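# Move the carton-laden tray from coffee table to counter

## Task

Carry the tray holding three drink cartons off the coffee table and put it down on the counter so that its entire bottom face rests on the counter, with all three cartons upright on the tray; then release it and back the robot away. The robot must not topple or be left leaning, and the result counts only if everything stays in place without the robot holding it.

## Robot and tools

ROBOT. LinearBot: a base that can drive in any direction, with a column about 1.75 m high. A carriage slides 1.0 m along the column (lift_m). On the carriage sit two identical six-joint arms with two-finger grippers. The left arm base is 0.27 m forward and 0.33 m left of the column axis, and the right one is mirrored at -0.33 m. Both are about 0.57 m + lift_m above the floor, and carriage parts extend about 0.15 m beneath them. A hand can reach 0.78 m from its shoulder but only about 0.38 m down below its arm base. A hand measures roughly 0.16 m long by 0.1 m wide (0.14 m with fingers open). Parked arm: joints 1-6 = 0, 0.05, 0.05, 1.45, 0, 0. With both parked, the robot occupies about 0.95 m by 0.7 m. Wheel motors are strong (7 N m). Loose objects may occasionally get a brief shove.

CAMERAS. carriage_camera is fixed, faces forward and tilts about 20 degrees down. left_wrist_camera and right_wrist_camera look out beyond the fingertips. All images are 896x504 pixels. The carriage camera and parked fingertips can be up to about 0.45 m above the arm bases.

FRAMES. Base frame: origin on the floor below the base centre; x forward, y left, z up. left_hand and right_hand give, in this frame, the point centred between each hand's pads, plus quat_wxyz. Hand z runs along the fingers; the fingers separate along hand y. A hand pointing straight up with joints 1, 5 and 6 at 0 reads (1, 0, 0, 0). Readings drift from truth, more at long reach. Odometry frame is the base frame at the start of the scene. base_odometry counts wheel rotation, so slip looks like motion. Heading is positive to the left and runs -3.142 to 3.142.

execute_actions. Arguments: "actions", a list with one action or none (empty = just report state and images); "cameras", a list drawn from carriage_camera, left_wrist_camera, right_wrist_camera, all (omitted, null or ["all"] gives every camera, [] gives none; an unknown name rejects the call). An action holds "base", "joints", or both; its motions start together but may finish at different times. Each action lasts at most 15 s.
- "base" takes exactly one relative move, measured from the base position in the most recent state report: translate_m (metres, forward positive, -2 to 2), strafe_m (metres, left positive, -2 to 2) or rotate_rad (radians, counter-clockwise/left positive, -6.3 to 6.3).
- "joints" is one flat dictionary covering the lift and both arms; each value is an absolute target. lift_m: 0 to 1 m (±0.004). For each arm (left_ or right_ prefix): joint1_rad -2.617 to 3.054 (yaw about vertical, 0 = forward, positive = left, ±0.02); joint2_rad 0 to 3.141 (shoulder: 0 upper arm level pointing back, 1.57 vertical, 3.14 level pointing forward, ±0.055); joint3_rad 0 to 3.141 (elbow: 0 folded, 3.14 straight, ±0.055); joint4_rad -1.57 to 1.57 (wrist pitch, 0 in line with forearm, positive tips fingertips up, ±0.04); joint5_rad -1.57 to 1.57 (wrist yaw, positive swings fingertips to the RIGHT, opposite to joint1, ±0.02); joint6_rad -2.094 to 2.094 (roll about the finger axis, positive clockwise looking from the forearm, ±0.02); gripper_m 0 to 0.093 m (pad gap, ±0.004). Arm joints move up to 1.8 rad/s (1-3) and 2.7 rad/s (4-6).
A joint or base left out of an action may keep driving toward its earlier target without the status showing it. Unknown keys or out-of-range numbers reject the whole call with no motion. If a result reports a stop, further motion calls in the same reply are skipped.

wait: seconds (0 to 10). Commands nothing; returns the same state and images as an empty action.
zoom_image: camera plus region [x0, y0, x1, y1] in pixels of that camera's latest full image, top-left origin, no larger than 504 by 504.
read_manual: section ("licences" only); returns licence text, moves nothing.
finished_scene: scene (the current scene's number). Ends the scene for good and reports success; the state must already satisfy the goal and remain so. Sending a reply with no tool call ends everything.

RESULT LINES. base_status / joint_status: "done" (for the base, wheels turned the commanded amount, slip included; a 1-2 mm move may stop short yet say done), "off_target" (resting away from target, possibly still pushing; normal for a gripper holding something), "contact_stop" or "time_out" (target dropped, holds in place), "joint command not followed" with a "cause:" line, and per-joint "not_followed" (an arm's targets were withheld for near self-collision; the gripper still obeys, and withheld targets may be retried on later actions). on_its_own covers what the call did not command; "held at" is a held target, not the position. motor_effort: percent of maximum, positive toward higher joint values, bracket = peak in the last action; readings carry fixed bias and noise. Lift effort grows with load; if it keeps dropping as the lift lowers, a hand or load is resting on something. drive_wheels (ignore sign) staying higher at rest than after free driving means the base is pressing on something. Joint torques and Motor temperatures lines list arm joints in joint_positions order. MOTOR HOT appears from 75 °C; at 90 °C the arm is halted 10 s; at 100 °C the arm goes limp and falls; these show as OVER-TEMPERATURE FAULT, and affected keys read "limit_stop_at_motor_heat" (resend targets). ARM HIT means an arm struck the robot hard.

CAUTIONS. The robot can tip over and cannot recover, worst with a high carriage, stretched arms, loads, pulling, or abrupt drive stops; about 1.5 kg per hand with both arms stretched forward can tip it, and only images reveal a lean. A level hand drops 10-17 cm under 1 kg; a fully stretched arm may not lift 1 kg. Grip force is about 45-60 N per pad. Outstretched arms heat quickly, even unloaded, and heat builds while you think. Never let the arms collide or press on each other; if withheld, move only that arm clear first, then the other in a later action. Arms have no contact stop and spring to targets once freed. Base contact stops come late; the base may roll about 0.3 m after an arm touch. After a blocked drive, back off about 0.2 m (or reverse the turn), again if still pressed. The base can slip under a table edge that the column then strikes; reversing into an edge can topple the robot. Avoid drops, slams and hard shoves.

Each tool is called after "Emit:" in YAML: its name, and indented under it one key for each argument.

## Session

Emit:
execute_actions:
  actions: []

Scene clock: 0.00 s.
Joint torques (N m, as the arm reports them, + toward a larger angle): no reading
Motor temperatures (°C, as the motors report them): left_arm=[26 40 31 29 29 28] | right_arm=[26 37 29 27 29 28]
base_odometry: x=+0.000 y=+0.000 heading=+0.000 (m, m, rad; odometry frame)
base_status: not commanded
joint_positions: lift_m=+0.302 left_joint1_rad=-0.030 left_joint2_rad=+0.071 left_joint3_rad=+0.027 left_joint4_rad=+1.468 left_joint5_rad=+0.026 left_joint6_rad=-0.032 left_gripper_m=+0.094 right_joint1_rad=+0.009 right_joint2_rad=+0.047 right_joint3_rad=+0.065 right_joint4_rad=+1.432 right_joint5_rad=-0.025 right_joint6_rad=+0.032 right_gripper_m=+0.094
joint_status: not commanded
motor_effort: lift_m=+23 drive_wheels=-1 (%)
left_hand: x=+0.3097 y=+0.3066 z=+1.3065 quat_wxyz=(+0.997, +0.013, +0.074, -0.032) (m; base frame)
right_hand: x=+0.2994 y=-0.3076 z=+1.3162 quat_wxyz=(+0.998, -0.012, +0.060, +0.021) (m; base frame)
pictures: carriage_camera, left_wrist_camera, right_wrist_camera
Images, in order (width x height): carriage_camera 896x504, left_wrist_camera 896x504, right_wrist_camera 896x504.

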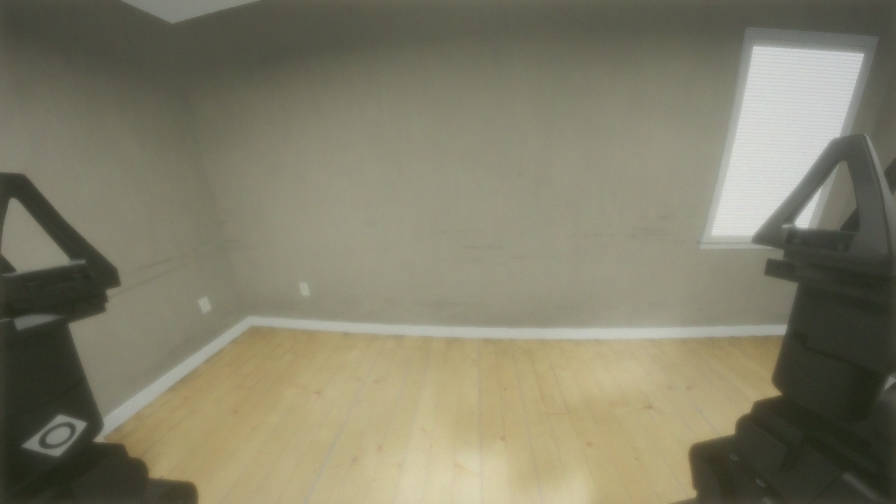

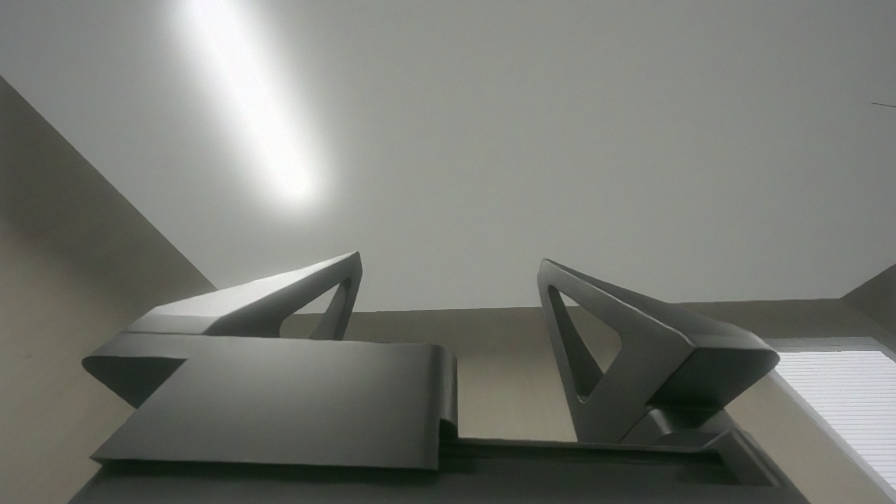

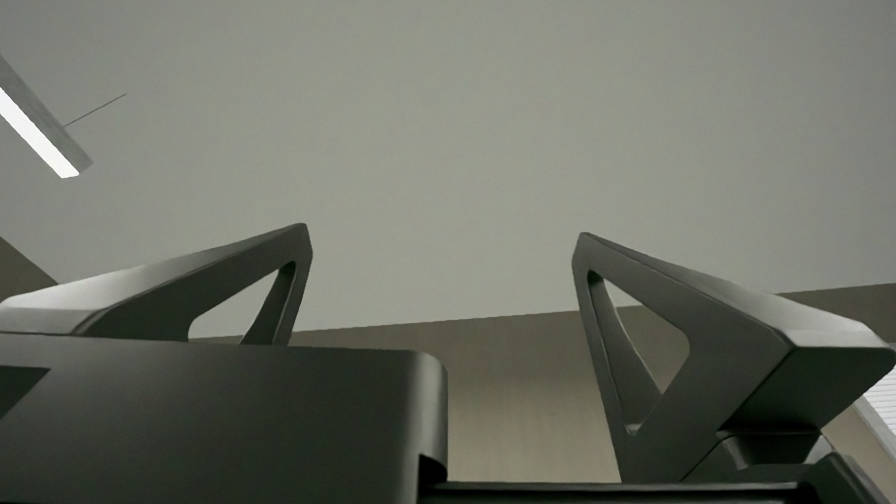

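Emit:
execute_actions:
  actions:
    - {"base": {"rotate_rad": 1.41}}
  cameras: ["carriage_camera"]

Scene clock: 13.93 s.
Joint torques (N m, as the arm reports them, + toward a larger angle): left_arm=[-0.1   4.87  5.09 -0.03  0.07 -0.02] | right_arm=[-0.22  3.97  6.5  -0.12  0.04  0.08]
Motor temperatures (°C, as the motors report them): left_arm=[26 39 32 29 29 28] | right_arm=[26 36 30 27 29 28]
base_odometry: x=+0.000 y=+0.000 heading=+1.410 (m, m, rad; odometry frame)
base_status: done
joint_positions: lift_m=+0.302 left_joint1_rad=-0.030 left_joint2_rad=+0.071 left_joint3_rad=+0.027 left_joint4_rad=+1.467 left_joint5_rad=+0.026 left_joint6_rad=-0.032 left_gripper_m=+0.094 right_joint1_rad=+0.009 right_joint2_rad=+0.047 right_joint3_rad=+0.065 right_joint4_rad=+1.430 right_joint5_rad=-0.025 right_joint6_rad=+0.032 right_gripper_m=+0.094
joint_status: not commanded
motor_effort: lift_m=+23(23) drive_wheels=+7(8) (%)
left_hand: x=+0.3098 y=+0.3066 z=+1.3065 quat_wxyz=(+0.997, +0.013, +0.074, -0.032) (m; base frame)
right_hand: x=+0.2997 y=-0.3076 z=+1.3162 quat_wxyz=(+0.998, -0.012, +0.061, +0.021) (m; base frame)
pictures: carriage_camera
Images, in order (width x height): carriage_camera 896x504.

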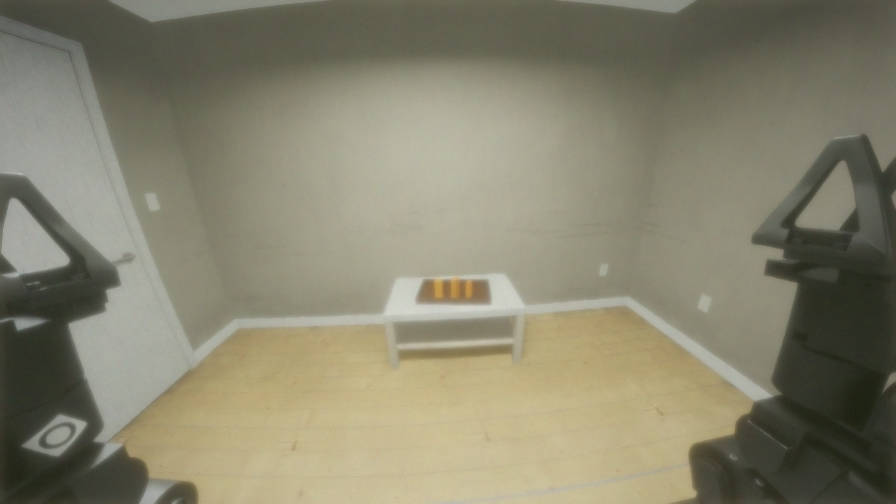

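Emit:
zoom_image:
  camera: "carriage_camera"
  region: [375, 265, 535, 375]

Emit:
zoom_image:
  camera: "carriage_camera"
  region: [405, 268, 505, 318]

Region (375, 265, 535, 375) of carriage_camera's 896x504 image, scaled by 3.150, with more detail than that image has; it fills the top 346 rows of this view, and the rest is white.

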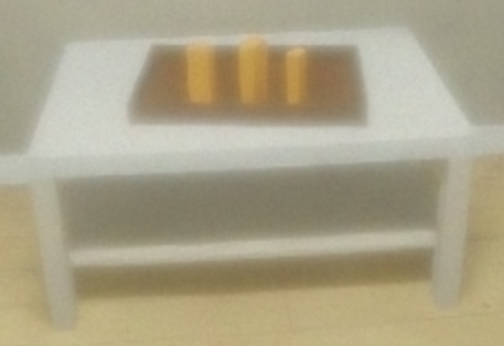

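Region (405, 268, 505, 318) of carriage_camera's 896x504 image, scaled by 5.040, with more detail than that image has.

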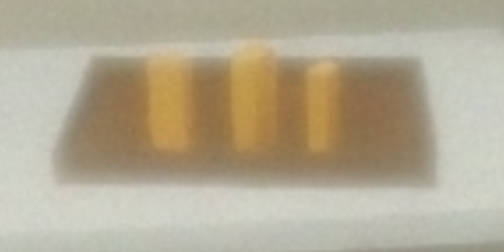

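Emit:
execute_actions:
  actions:
    - {"base": {"translate_m": 0.72}}
  cameras: ["carriage_camera"]

Scene clock: 39.67 s.
Joint torques (N m, as the arm reports them, + toward a larger angle): left_arm=[-0.12  4.82  5.13  0.03  0.07 -0.02] | right_arm=[-0.21  3.9   6.54 -0.13  0.04  0.08]
Motor temperatures (°C, as the motors report them): left_arm=[26 39 34 29 29 28] | right_arm=[26 35 32 27 29 28]
base_odometry: x=+0.115 y=+0.711 heading=+1.410 (m, m, rad; odometry frame)
base_status: done
joint_positions: lift_m=+0.302 left_joint1_rad=-0.030 left_joint2_rad=+0.071 left_joint3_rad=+0.027 left_joint4_rad=+1.465 left_joint5_rad=+0.026 left_joint6_rad=-0.032 left_gripper_m=+0.094 right_joint1_rad=+0.009 right_joint2_rad=+0.047 right_joint3_rad=+0.065 right_joint4_rad=+1.430 right_joint5_rad=-0.025 right_joint6_rad=+0.032 right_gripper_m=+0.094
joint_status: not commanded
motor_effort: lift_m=+23(23) drive_wheels=-8(11) (%)
left_hand: x=+0.3102 y=+0.3066 z=+1.3064 quat_wxyz=(+0.997, +0.013, +0.075, -0.032) (m; base frame)
right_hand: x=+0.2998 y=-0.3076 z=+1.3162 quat_wxyz=(+0.998, -0.012, +0.061, +0.021) (m; base frame)
pictures: carriage_camera
Images, in order (width x height): carriage_camera 896x504.

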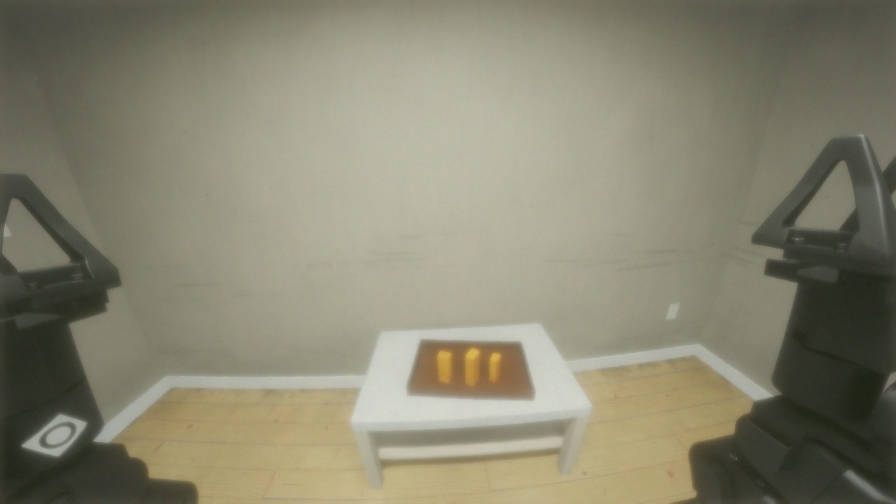

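Emit:
zoom_image:
  camera: "carriage_camera"
  region: [395, 325, 545, 415]

Emit:
zoom_image:
  camera: "carriage_camera"
  region: [335, 310, 605, 500]

Region (395, 325, 545, 415) of carriage_camera's 896x504 image, scaled by 3.360, with more detail than that image has; it fills the top 302 rows of this view, and the rest is white.

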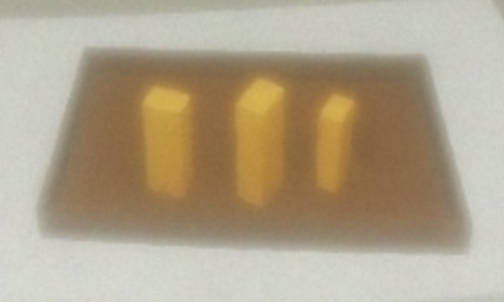

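Region (335, 310, 605, 500) of carriage_camera's 896x504 image, scaled by 1.867, with more detail than that image has; it fills the top 355 rows of this view, and the rest is white.

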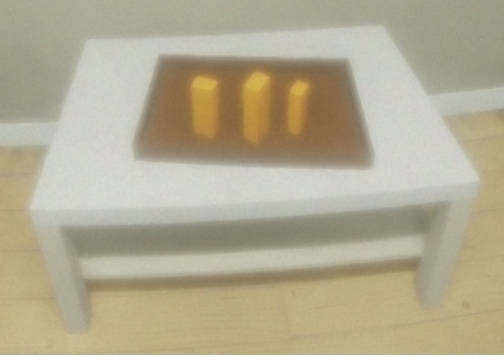

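Emit:
execute_actions:
  actions:
    - {"base": {"rotate_rad": -0.149}, "joints": {"left_joint1_rad": -0.21, "left_joint2_rad": 2.58, "left_joint3_rad": 1.276, "left_joint4_rad": -0.267, "left_joint5_rad": 0, "left_joint6_rad": -0.172, "left_gripper_m": 0.07, "right_joint1_rad": 0.183, "right_joint2_rad": 2.58, "right_joint3_rad": 1.276, "right_joint4_rad": -0.267, "right_joint5_rad": 0, "right_joint6_rad": 0.18, "right_gripper_m": 0.07}}
  cameras: []

Emit:
execute_actions:
  actions:
    - {"base": {"translate_m": 0.395}, "joints": {"lift_m": 0.2}}

Scene clock: 123.23 s.
Joint torques (N m, as the arm reports them, + toward a larger angle): left_arm=[ -0.92 -14.16   2.81   0.49   0.03  -0.08] | right_arm=[  0.11 -11.3    4.13   0.55   0.1    0.12]
Motor temperatures (°C, as the motors report them): left_arm=[26 38 37 29 29 28] | right_arm=[26 35 33 27 29 28]
base_odometry: x=+0.115 y=+0.711 heading=+1.262 (m, m, rad; odometry frame)
base_status: done
joint_positions: lift_m=+0.302 left_joint1_rad=-0.201 left_joint2_rad=+2.584 left_joint3_rad=+1.274 left_joint4_rad=-0.268 left_joint5_rad=+0.004 left_joint6_rad=-0.167 left_gripper_m=+0.070 right_joint1_rad=+0.178 right_joint2_rad=+2.577 right_joint3_rad=+1.273 right_joint4_rad=-0.267 right_joint5_rad=-0.006 right_joint6_rad=+0.176 right_gripper_m=+0.070
joint_status: all done
motor_effort: lift_m=+23(23) drive_wheels=+4(7) (%)
left_hand: x=+0.6257 y=+0.2391 z=+0.6680 quat_wxyz=(-0.004, +0.017, +1.000, -0.001) (m; base frame)
right_hand: x=+0.6289 y=-0.2464 z=+0.6702 quat_wxyz=(-0.001, -0.001, +1.000, +0.003) (m; base frame)
pictures: none
No camera images: the call's "cameras" was empty. Leave "cameras" out to get every camera's image.

Scene clock: 126.03 s.
Joint torques (N m, as the arm reports them, + toward a larger angle): left_arm=[ -0.84 -14.17   2.92   0.49   0.05  -0.09] | right_arm=[  0.16 -11.21   4.21   0.58   0.1    0.12]
Motor temperatures (°C, as the motors report them): left_arm=[26 39 37 29 29 28] | right_arm=[26 35 33 27 29 28]
base_odometry: x=+0.235 y=+1.087 heading=+1.261 (m, m, rad; odometry frame)
base_status: done
joint_positions: lift_m=+0.200 left_joint1_rad=-0.201 left_joint2_rad=+2.584 left_joint3_rad=+1.274 left_joint4_rad=-0.268 left_joint5_rad=+0.004 left_joint6_rad=-0.167 left_gripper_m=+0.070 right_joint1_rad=+0.178 right_joint2_rad=+2.578 right_joint3_rad=+1.273 right_joint4_rad=-0.268 right_joint5_rad=-0.006 right_joint6_rad=+0.176 right_gripper_m=+0.070
joint_status: all done
motor_effort: lift_m=+21(21) drive_wheels=-4(11) (%)
left_hand: x=+0.6257 y=+0.2391 z=+0.5661 quat_wxyz=(-0.004, +0.017, +1.000, -0.001) (m; base frame)
right_hand: x=+0.6285 y=-0.2465 z=+0.5679 quat_wxyz=(-0.002, -0.001, +1.000, +0.003) (m; base frame)
pictures: carriage_camera, left_wrist_camera, right_wrist_camera
Images, in order (width x height): carriage_camera 896x504, left_wrist_camera 896x504, right_wrist_camera 896x504.

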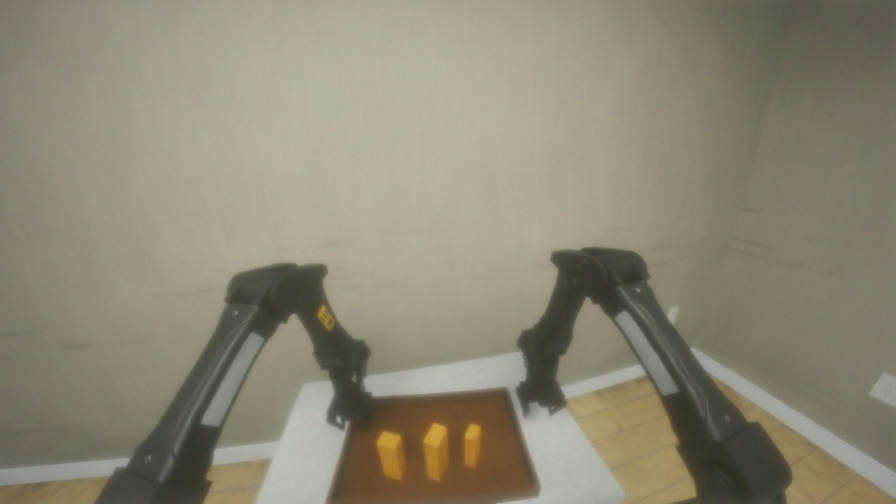

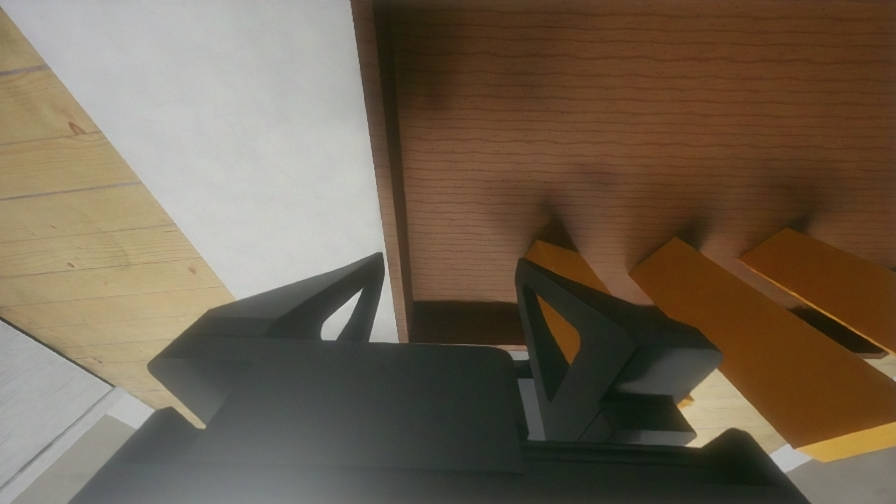

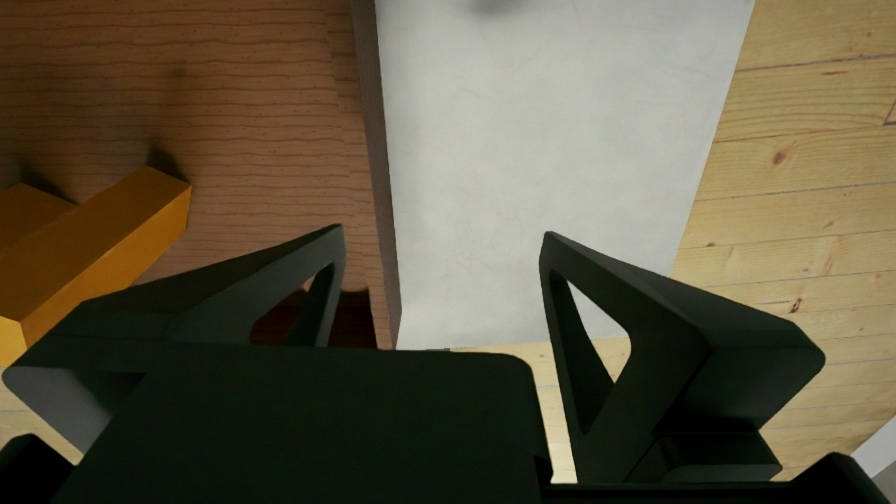

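Emit:
execute_actions:
  actions:
    - {"base": {"strafe_m": 0.047}}
  cameras: []

Emit:
execute_actions:
  actions:
    - {"base": {"translate_m": -0.065}, "joints": {"lift_m": 0.15}}

Scene clock: 142.37 s.
Joint torques (N m, as the arm reports them, + toward a larger angle): left_arm=[ -0.5  -14.12   2.95   0.49   0.05  -0.08] | right_arm=[ -0.1  -11.18   4.28   0.59   0.1    0.12]
Motor temperatures (°C, as the motors report them): left_arm=[26 45 35 29 29 28] | right_arm=[26 40 32 27 29 28]
base_odometry: x=+0.191 y=+1.102 heading=+1.261 (m, m, rad; odometry frame)
base_status: done
joint_positions: lift_m=+0.200 left_joint1_rad=-0.205 left_joint2_rad=+2.584 left_joint3_rad=+1.274 left_joint4_rad=-0.268 left_joint5_rad=+0.003 left_joint6_rad=-0.167 left_gripper_m=+0.070 right_joint1_rad=+0.181 right_joint2_rad=+2.578 right_joint3_rad=+1.273 right_joint4_rad=-0.268 right_joint5_rad=-0.005 right_joint6_rad=+0.176 right_gripper_m=+0.070
joint_status: not commanded
motor_effort: lift_m=+21(21) drive_wheels=-5(9) (%)
left_hand: x=+0.6254 y=+0.2376 z=+0.5661 quat_wxyz=(-0.004, +0.019, +1.000, -0.001) (m; base frame)
right_hand: x=+0.6284 y=-0.2455 z=+0.5679 quat_wxyz=(-0.001, -0.003, +1.000, +0.003) (m; base frame)
pictures: none
No camera images: the call's "cameras" was empty. Leave "cameras" out to get every camera's image.

Scene clock: 143.73 s.
Joint torques (N m, as the arm reports them, + toward a larger angle): left_arm=[ -0.52 -14.32   2.87   0.49   0.05  -0.09] | right_arm=[ -0.08 -11.34   4.25   0.55   0.1    0.12]
Motor temperatures (°C, as the motors report them): left_arm=[26 45 35 29 29 28] | right_arm=[26 40 32 27 29 28]
base_odometry: x=+0.171 y=+1.040 heading=+1.261 (m, m, rad; odometry frame)
base_status: done
joint_positions: lift_m=+0.150 left_joint1_rad=-0.205 left_joint2_rad=+2.586 left_joint3_rad=+1.274 left_joint4_rad=-0.267 left_joint5_rad=+0.003 left_joint6_rad=-0.167 left_gripper_m=+0.070 right_joint1_rad=+0.181 right_joint2_rad=+2.580 right_joint3_rad=+1.273 right_joint4_rad=-0.266 right_joint5_rad=-0.005 right_joint6_rad=+0.176 right_gripper_m=+0.070
joint_status: all done
motor_effort: lift_m=+21(22) drive_wheels=-4(6) (%)
left_hand: x=+0.6251 y=+0.2377 z=+0.5155 quat_wxyz=(-0.004, +0.019, +1.000, -0.001) (m; base frame)
right_hand: x=+0.6282 y=-0.2455 z=+0.5173 quat_wxyz=(-0.001, -0.003, +1.000, +0.003) (m; base frame)
pictures: carriage_camera, left_wrist_camera, right_wrist_camera
Images, in order (width x height): carriage_camera 896x504, left_wrist_camera 896x504, right_wrist_camera 896x504.

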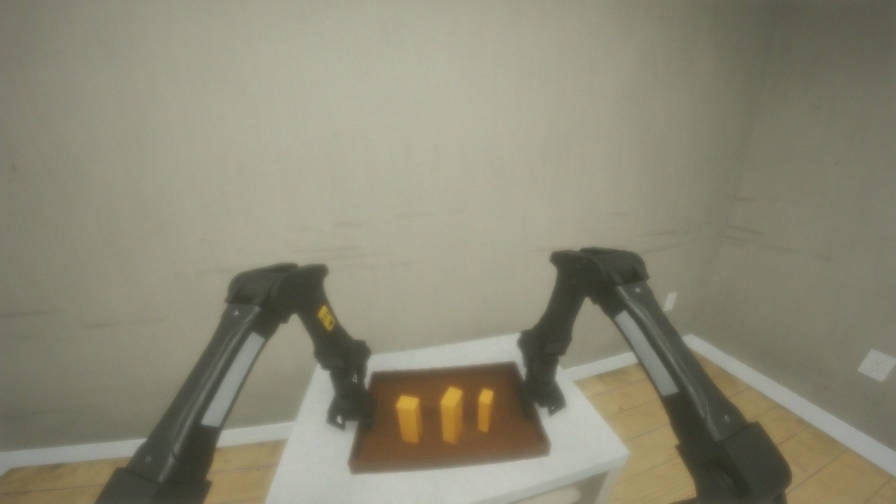

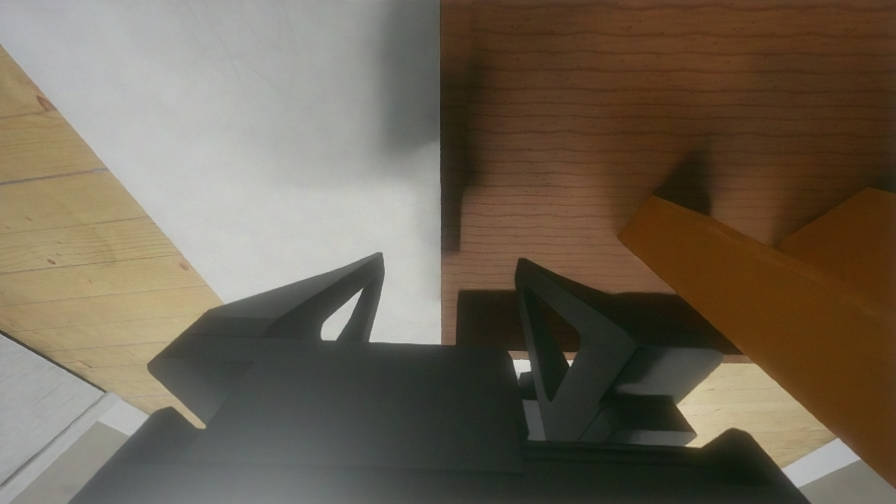

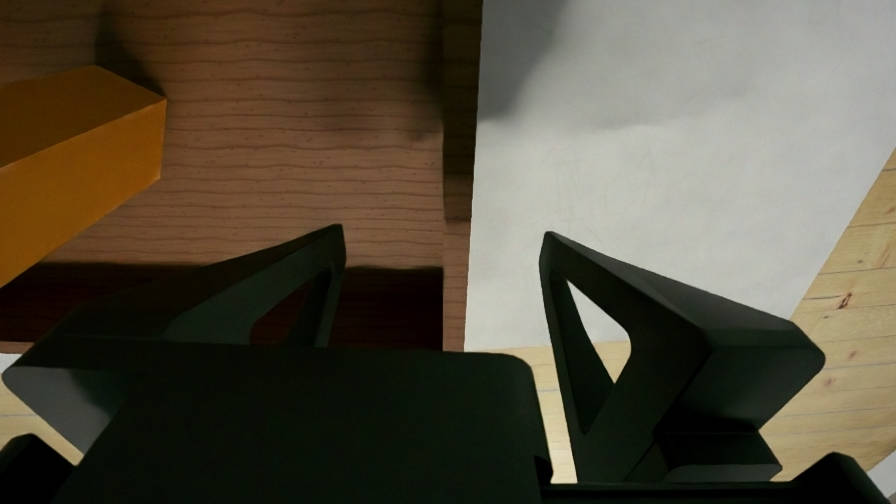

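Emit:
execute_actions:
  actions:
    - {"base": {"translate_m": 0.012}, "joints": {"lift_m": 0.112, "right_joint1_rad": 0.165, "right_joint6_rad": 0.165}}

Scene clock: 154.60 s.
Joint torques (N m, as the arm reports them, + toward a larger angle): left_arm=[ -0.53 -14.37   2.96   0.46   0.05  -0.07] | right_arm=[ -0.61 -11.36   4.21   0.51   0.09   0.07]
Motor temperatures (°C, as the motors report them): left_arm=[26 48 35 29 29 28] | right_arm=[26 42 32 27 29 28]
base_odometry: x=+0.175 y=+1.051 heading=+1.261 (m, m, rad; odometry frame)
base_status: done
joint_positions: lift_m=+0.112 left_joint1_rad=-0.205 left_joint2_rad=+2.586 left_joint3_rad=+1.274 left_joint4_rad=-0.266 left_joint5_rad=+0.003 left_joint6_rad=-0.167 left_gripper_m=+0.070 right_joint1_rad=+0.170 right_joint2_rad=+2.580 right_joint3_rad=+1.273 right_joint4_rad=-0.265 right_joint5_rad=-0.005 right_joint6_rad=+0.166 right_gripper_m=+0.070
joint_status: all done
motor_effort: lift_m=+21(22) drive_wheels=+2(8) (%)
left_hand: x=+0.6251 y=+0.2377 z=+0.4773 quat_wxyz=(-0.004, +0.019, +1.000, -0.001) (m; base frame)
right_hand: x=+0.6289 y=-0.2495 z=+0.4791 quat_wxyz=(-0.001, -0.002, +1.000, +0.003) (m; base frame)
pictures: carriage_camera, left_wrist_camera, right_wrist_camera
Images, in order (width x height): carriage_camera 896x504, left_wrist_camera 896x504, right_wrist_camera 896x504.

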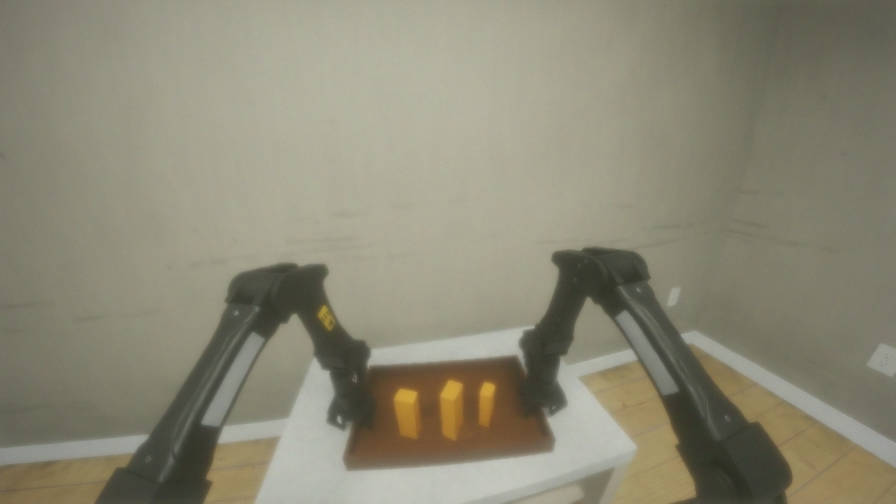

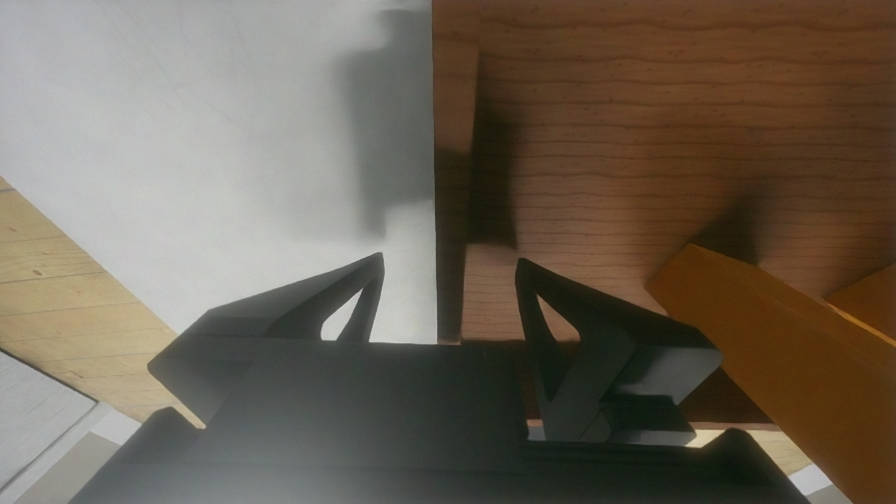

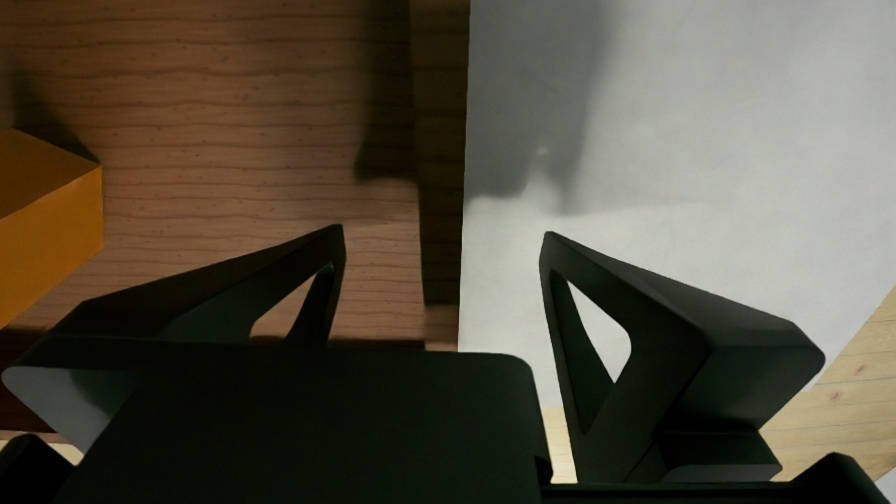

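Emit:
execute_actions:
  actions:
    - {"joints": {"lift_m": 0.105}}
  cameras: ["left_wrist_camera", "right_wrist_camera"]

Scene clock: 158.63 s.
Joint torques (N m, as the arm reports them, + toward a larger angle): left_arm=[ -0.52 -14.31   2.81   0.48   0.06  -0.07] | right_arm=[ -0.64 -11.5    4.1    0.57   0.09   0.07]
Motor temperatures (°C, as the motors report them): left_arm=[26 49 35 29 29 28] | right_arm=[26 43 32 27 29 28]
base_odometry: x=+0.175 y=+1.051 heading=+1.261 (m, m, rad; odometry frame)
base_status: not commanded
joint_positions: lift_m=+0.105 left_joint1_rad=-0.205 left_joint2_rad=+2.585 left_joint3_rad=+1.274 left_joint4_rad=-0.266 left_joint5_rad=+0.003 left_joint6_rad=-0.167 left_gripper_m=+0.070 right_joint1_rad=+0.170 right_joint2_rad=+2.581 right_joint3_rad=+1.273 right_joint4_rad=-0.266 right_joint5_rad=-0.005 right_joint6_rad=+0.166 right_gripper_m=+0.070
joint_status: all done
motor_effort: lift_m=+21(22) drive_wheels=-1(2) (%)
left_hand: x=+0.6255 y=+0.2376 z=+0.4706 quat_wxyz=(-0.003, +0.019, +1.000, -0.001) (m; base frame)
right_hand: x=+0.6283 y=-0.2496 z=+0.4718 quat_wxyz=(-0.002, -0.002, +1.000, +0.002) (m; base frame)
pictures: left_wrist_camera, right_wrist_camera
Images, in order (width x height): left_wrist_camera 896x504, right_wrist_camera 896x504.

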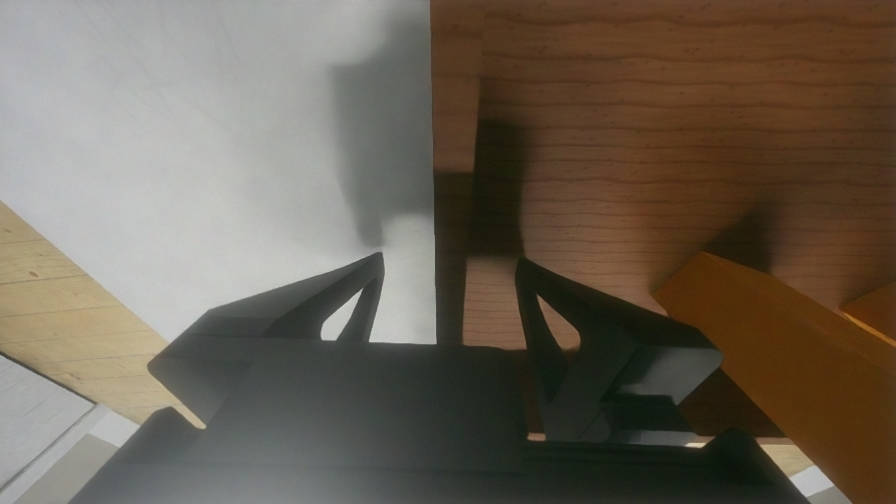

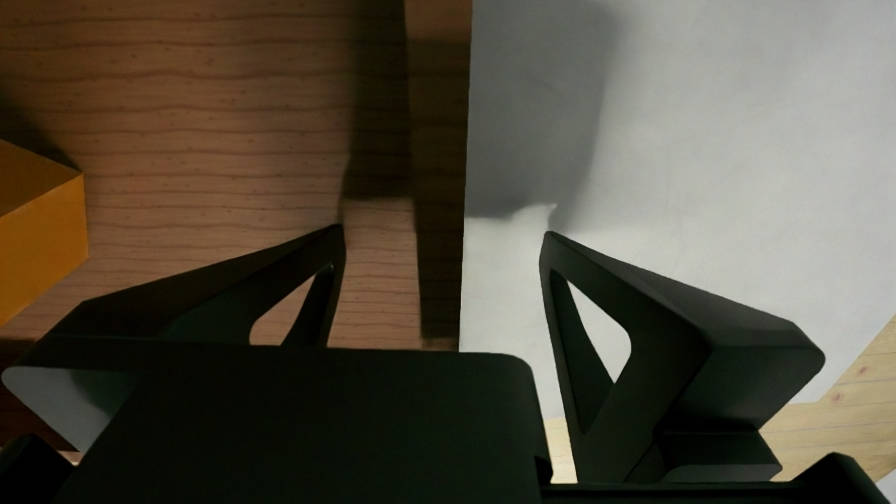

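The fingertips are now almost at the tray floor. Closing both grippers.

Emit:
execute_actions:
  actions:
    - {"joints": {"left_gripper_m": 0.0, "right_gripper_m": 0.0}}
  cameras: ["left_wrist_camera", "right_wrist_camera"]

Scene clock: 163.03 s.
Joint torques (N m, as the arm reports them, + toward a larger angle): left_arm=[ -0.5  -14.3    2.83   0.46   0.07   0.1 ] | right_arm=[ -0.65 -11.51   4.21   0.56   0.07   0.25]
Motor temperatures (°C, as the motors report them): left_arm=[26 50 35 29 29 28] | right_arm=[26 44 32 27 29 28]
base_odometry: x=+0.175 y=+1.051 heading=+1.261 (m, m, rad; odometry frame)
base_status: not commanded
joint_positions: lift_m=+0.105 left_joint1_rad=-0.205 left_joint2_rad=+2.585 left_joint3_rad=+1.274 left_joint4_rad=-0.264 left_joint5_rad=+0.000 left_joint6_rad=-0.183 left_gripper_m=+0.009 right_joint1_rad=+0.171 right_joint2_rad=+2.581 right_joint3_rad=+1.273 right_joint4_rad=-0.267 right_joint5_rad=-0.002 right_joint6_rad=+0.149 right_gripper_m=+0.009
joint_status: left_gripper_m off_target (ended at +0.009, target +0.000); right_gripper_m off_target (ended at +0.009, target +0.000)
motor_effort: lift_m=+21(21) drive_wheels=+0(1) (%)
left_hand: x=+0.6260 y=+0.2381 z=+0.4706 quat_wxyz=(-0.002, +0.011, +1.000, +0.000) (m; base frame)
right_hand: x=+0.6281 y=-0.2500 z=+0.4718 quat_wxyz=(-0.003, -0.011, +1.000, +0.001) (m; base frame)
pictures: left_wrist_camera, right_wrist_camera
Images, in order (width x height): left_wrist_camera 896x504, right_wrist_camera 896x504.

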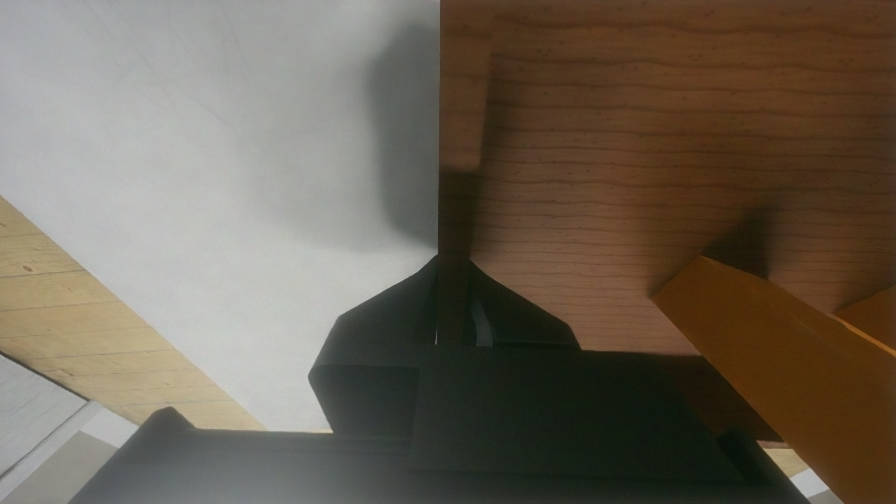

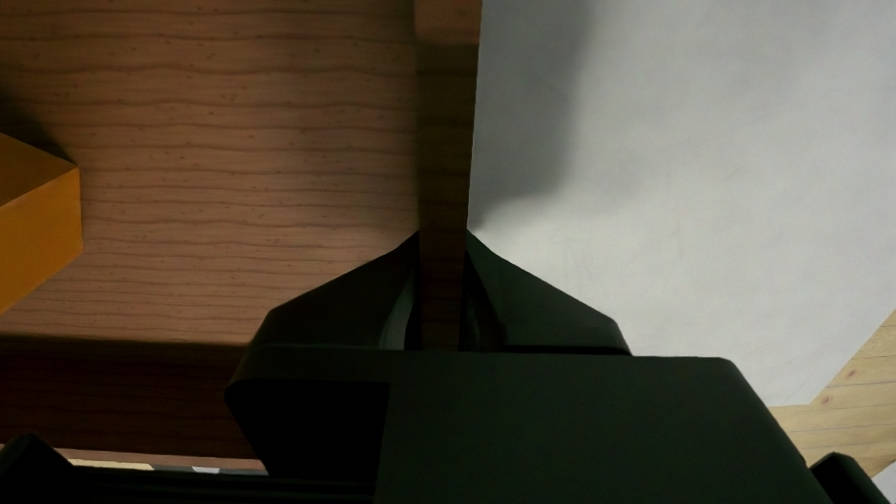

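Emit:
execute_actions:
  actions:
    - {"joints": {"lift_m": 0.16, "left_joint2_rad": 2.56, "right_joint2_rad": 2.558, "left_joint6_rad": -0.185, "right_joint6_rad": 0.148}}

Scene clock: 166.17 s.
Joint torques (N m, as the arm reports them, + toward a larger angle): left_arm=[ -0.33 -17.26   2.83   0.55   0.     0.05] | right_arm=[ -0.69 -14.     4.01   0.68   0.14   0.13]
Motor temperatures (°C, as the motors report them): left_arm=[26 51 35 29 29 28] | right_arm=[26 44 32 27 29 28]
base_odometry: x=+0.175 y=+1.051 heading=+1.261 (m, m, rad; odometry frame)
base_status: not commanded
joint_positions: lift_m=+0.160 left_joint1_rad=-0.207 left_joint2_rad=+2.597 left_joint3_rad=+1.272 left_joint4_rad=-0.282 left_joint5_rad=+0.009 left_joint6_rad=-0.191 left_gripper_m=+0.009 right_joint1_rad=+0.171 right_joint2_rad=+2.594 right_joint3_rad=+1.273 right_joint4_rad=-0.286 right_joint5_rad=-0.010 right_joint6_rad=+0.141 right_gripper_m=+0.009
joint_status: all done
motor_effort: lift_m=+26(32) drive_wheels=+0(1) (%)
left_hand: x=+0.6168 y=+0.2378 z=+0.5209 quat_wxyz=(-0.018, +0.008, +1.000, -0.001) (m; base frame)
right_hand: x=+0.6194 y=-0.2503 z=+0.5220 quat_wxyz=(-0.018, -0.015, +1.000, +0.002) (m; base frame)
pictures: carriage_camera, left_wrist_camera, right_wrist_camera
Images, in order (width x height): carriage_camera 896x504, left_wrist_camera 896x504, right_wrist_camera 896x504.

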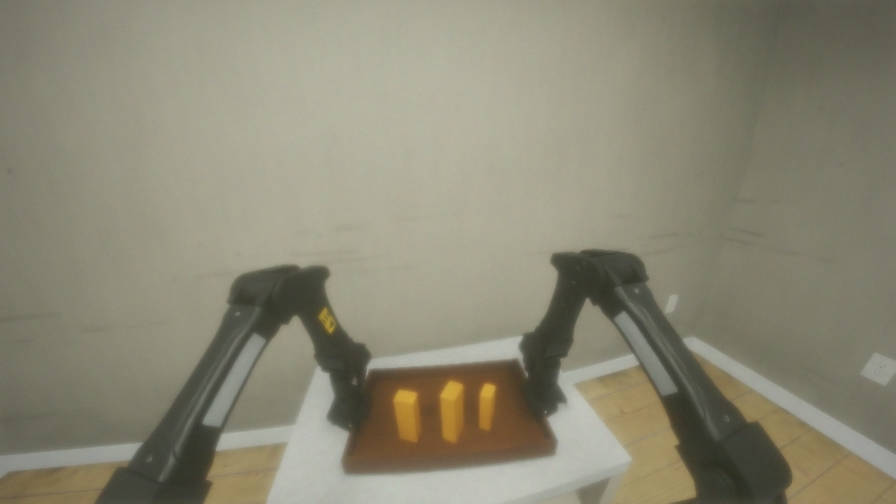

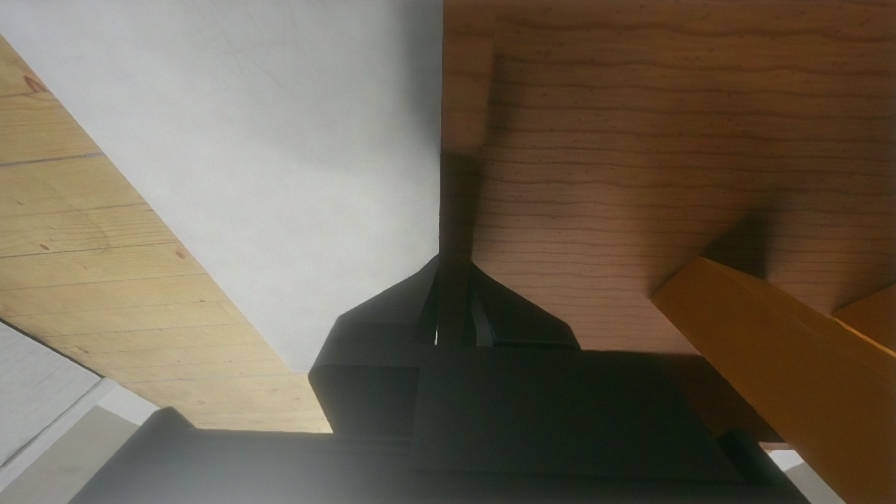

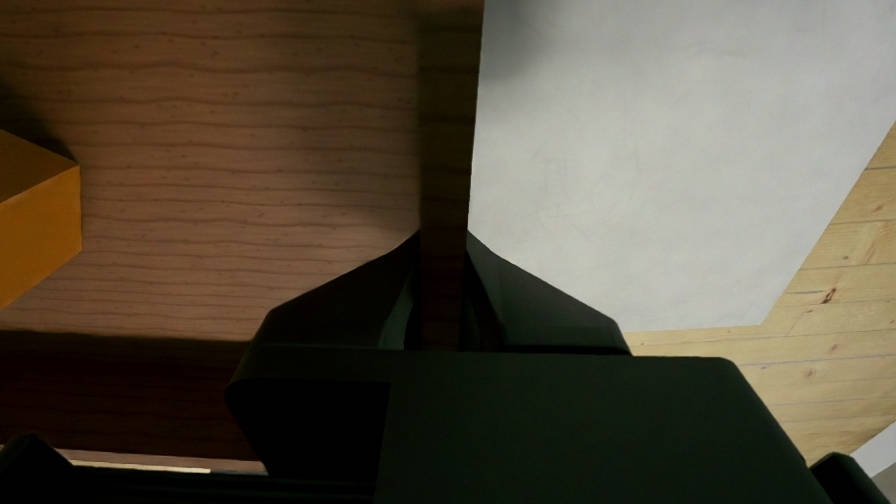

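Emit:
execute_actions:
  actions:
    - {"base": {"translate_m": -0.8}, "joints": {"lift_m": 0.3, "left_joint2_rad": 2.547, "right_joint2_rad": 2.545, "left_joint4_rad": -0.248, "right_joint4_rad": -0.246}}
  cameras: ["carriage_camera"]

Emit:
execute_actions:
  actions:
    - {"base": {"rotate_rad": -3.02}}

Scene clock: 176.43 s.
Joint torques (N m, as the arm reports them, + toward a larger angle): left_arm=[ -0.34 -17.13   2.92   0.69   0.05   0.04] | right_arm=[ -0.66 -14.     4.16   0.87   0.08   0.15]
Motor temperatures (°C, as the motors report them): left_arm=[26 55 34 29 29 28] | right_arm=[26 48 32 27 29 28]
base_odometry: x=-0.069 y=+0.289 heading=+1.261 (m, m, rad; odometry frame)
base_status: done
joint_positions: lift_m=+0.300 left_joint1_rad=-0.207 left_joint2_rad=+2.583 left_joint3_rad=+1.272 left_joint4_rad=-0.273 left_joint5_rad=+0.002 left_joint6_rad=-0.191 left_gripper_m=+0.009 right_joint1_rad=+0.171 right_joint2_rad=+2.580 right_joint3_rad=+1.273 right_joint4_rad=-0.275 right_joint5_rad=-0.003 right_joint6_rad=+0.141 right_gripper_m=+0.009
joint_status: all done
motor_effort: lift_m=+26(32) drive_wheels=-3(8) (%)
left_hand: x=+0.6238 y=+0.2376 z=+0.6657 quat_wxyz=(-0.006, +0.008, +1.000, +0.000) (m; base frame)
right_hand: x=+0.6267 y=-0.2501 z=+0.6667 quat_wxyz=(-0.006, -0.015, +1.000, +0.001) (m; base frame)
pictures: carriage_camera
Images, in order (width x height): carriage_camera 896x504.

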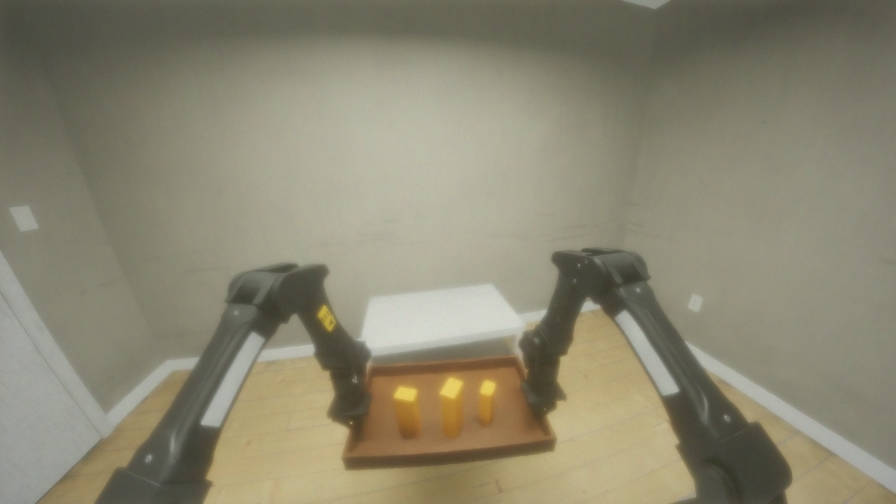

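Scene clock: 180.63 s.
Joint torques (N m, as the arm reports them, + toward a larger angle): left_arm=[  0.   -17.1    3.01   0.63   0.07   0.06] | right_arm=[ -0.13 -13.98   4.2    0.82   0.06   0.2 ]
Motor temperatures (°C, as the motors report them): left_arm=[26 56 34 29 29 28] | right_arm=[26 49 32 27 29 28]
base_odometry: x=-0.069 y=+0.289 heading=-1.759 (m, m, rad; odometry frame)
base_status: done
joint_positions: lift_m=+0.300 left_joint1_rad=-0.211 left_joint2_rad=+2.583 left_joint3_rad=+1.272 left_joint4_rad=-0.264 left_joint5_rad=+0.002 left_joint6_rad=-0.193 left_gripper_m=+0.009 right_joint1_rad=+0.165 right_joint2_rad=+2.580 right_joint3_rad=+1.273 right_joint4_rad=-0.269 right_joint5_rad=-0.003 right_joint6_rad=+0.137 right_gripper_m=+0.009
joint_status: not commanded
motor_effort: lift_m=+26(26) drive_wheels=+3(15) (%)
left_hand: x=+0.6255 y=+0.2357 z=+0.6657 quat_wxyz=(-0.002, +0.009, +1.000, -0.001) (m; base frame)
right_hand: x=+0.6285 y=-0.2519 z=+0.6667 quat_wxyz=(-0.003, -0.014, +1.000, +0.001) (m; base frame)
pictures: carriage_camera, left_wrist_camera, right_wrist_camera
Images, in order (width x height): carriage_camera 896x504, left_wrist_camera 896x504, right_wrist_camera 896x504.

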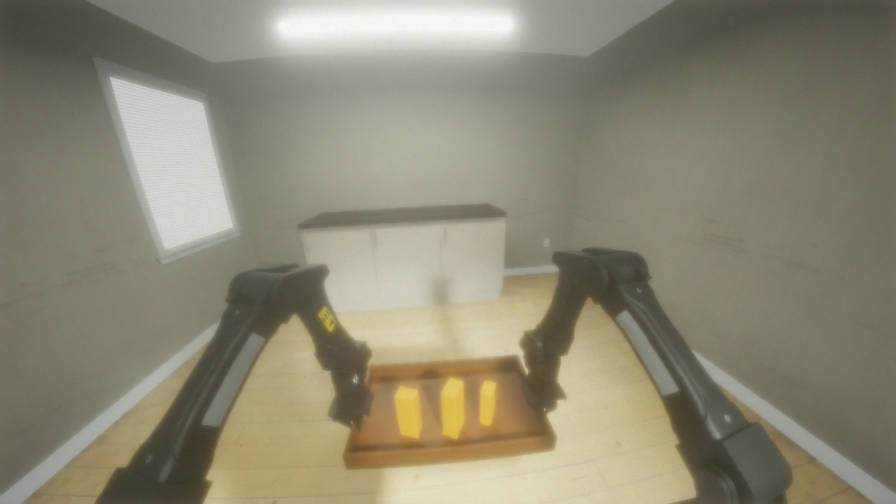

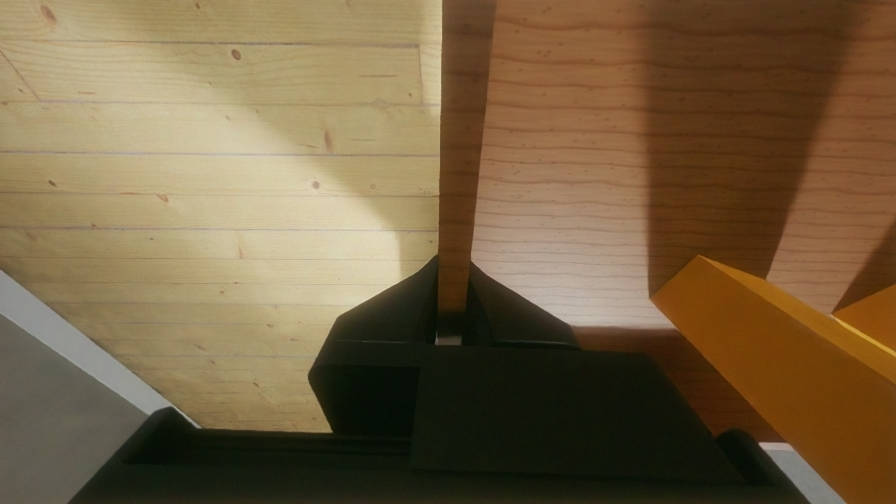

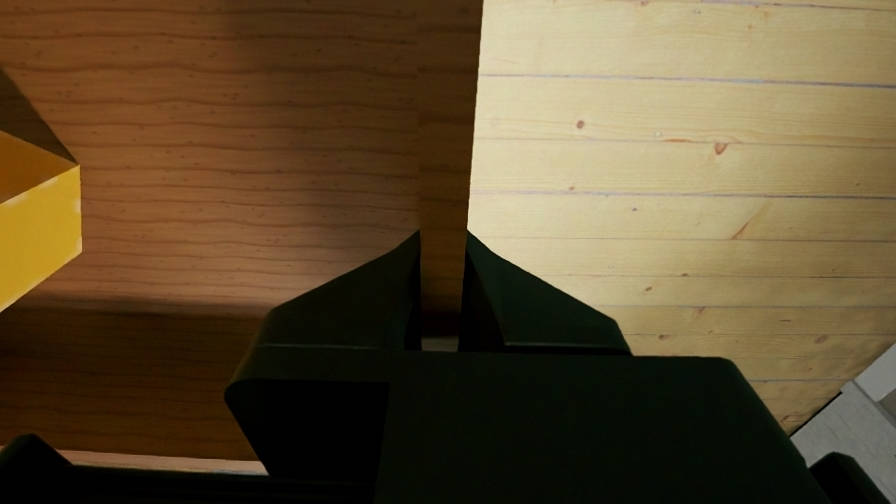

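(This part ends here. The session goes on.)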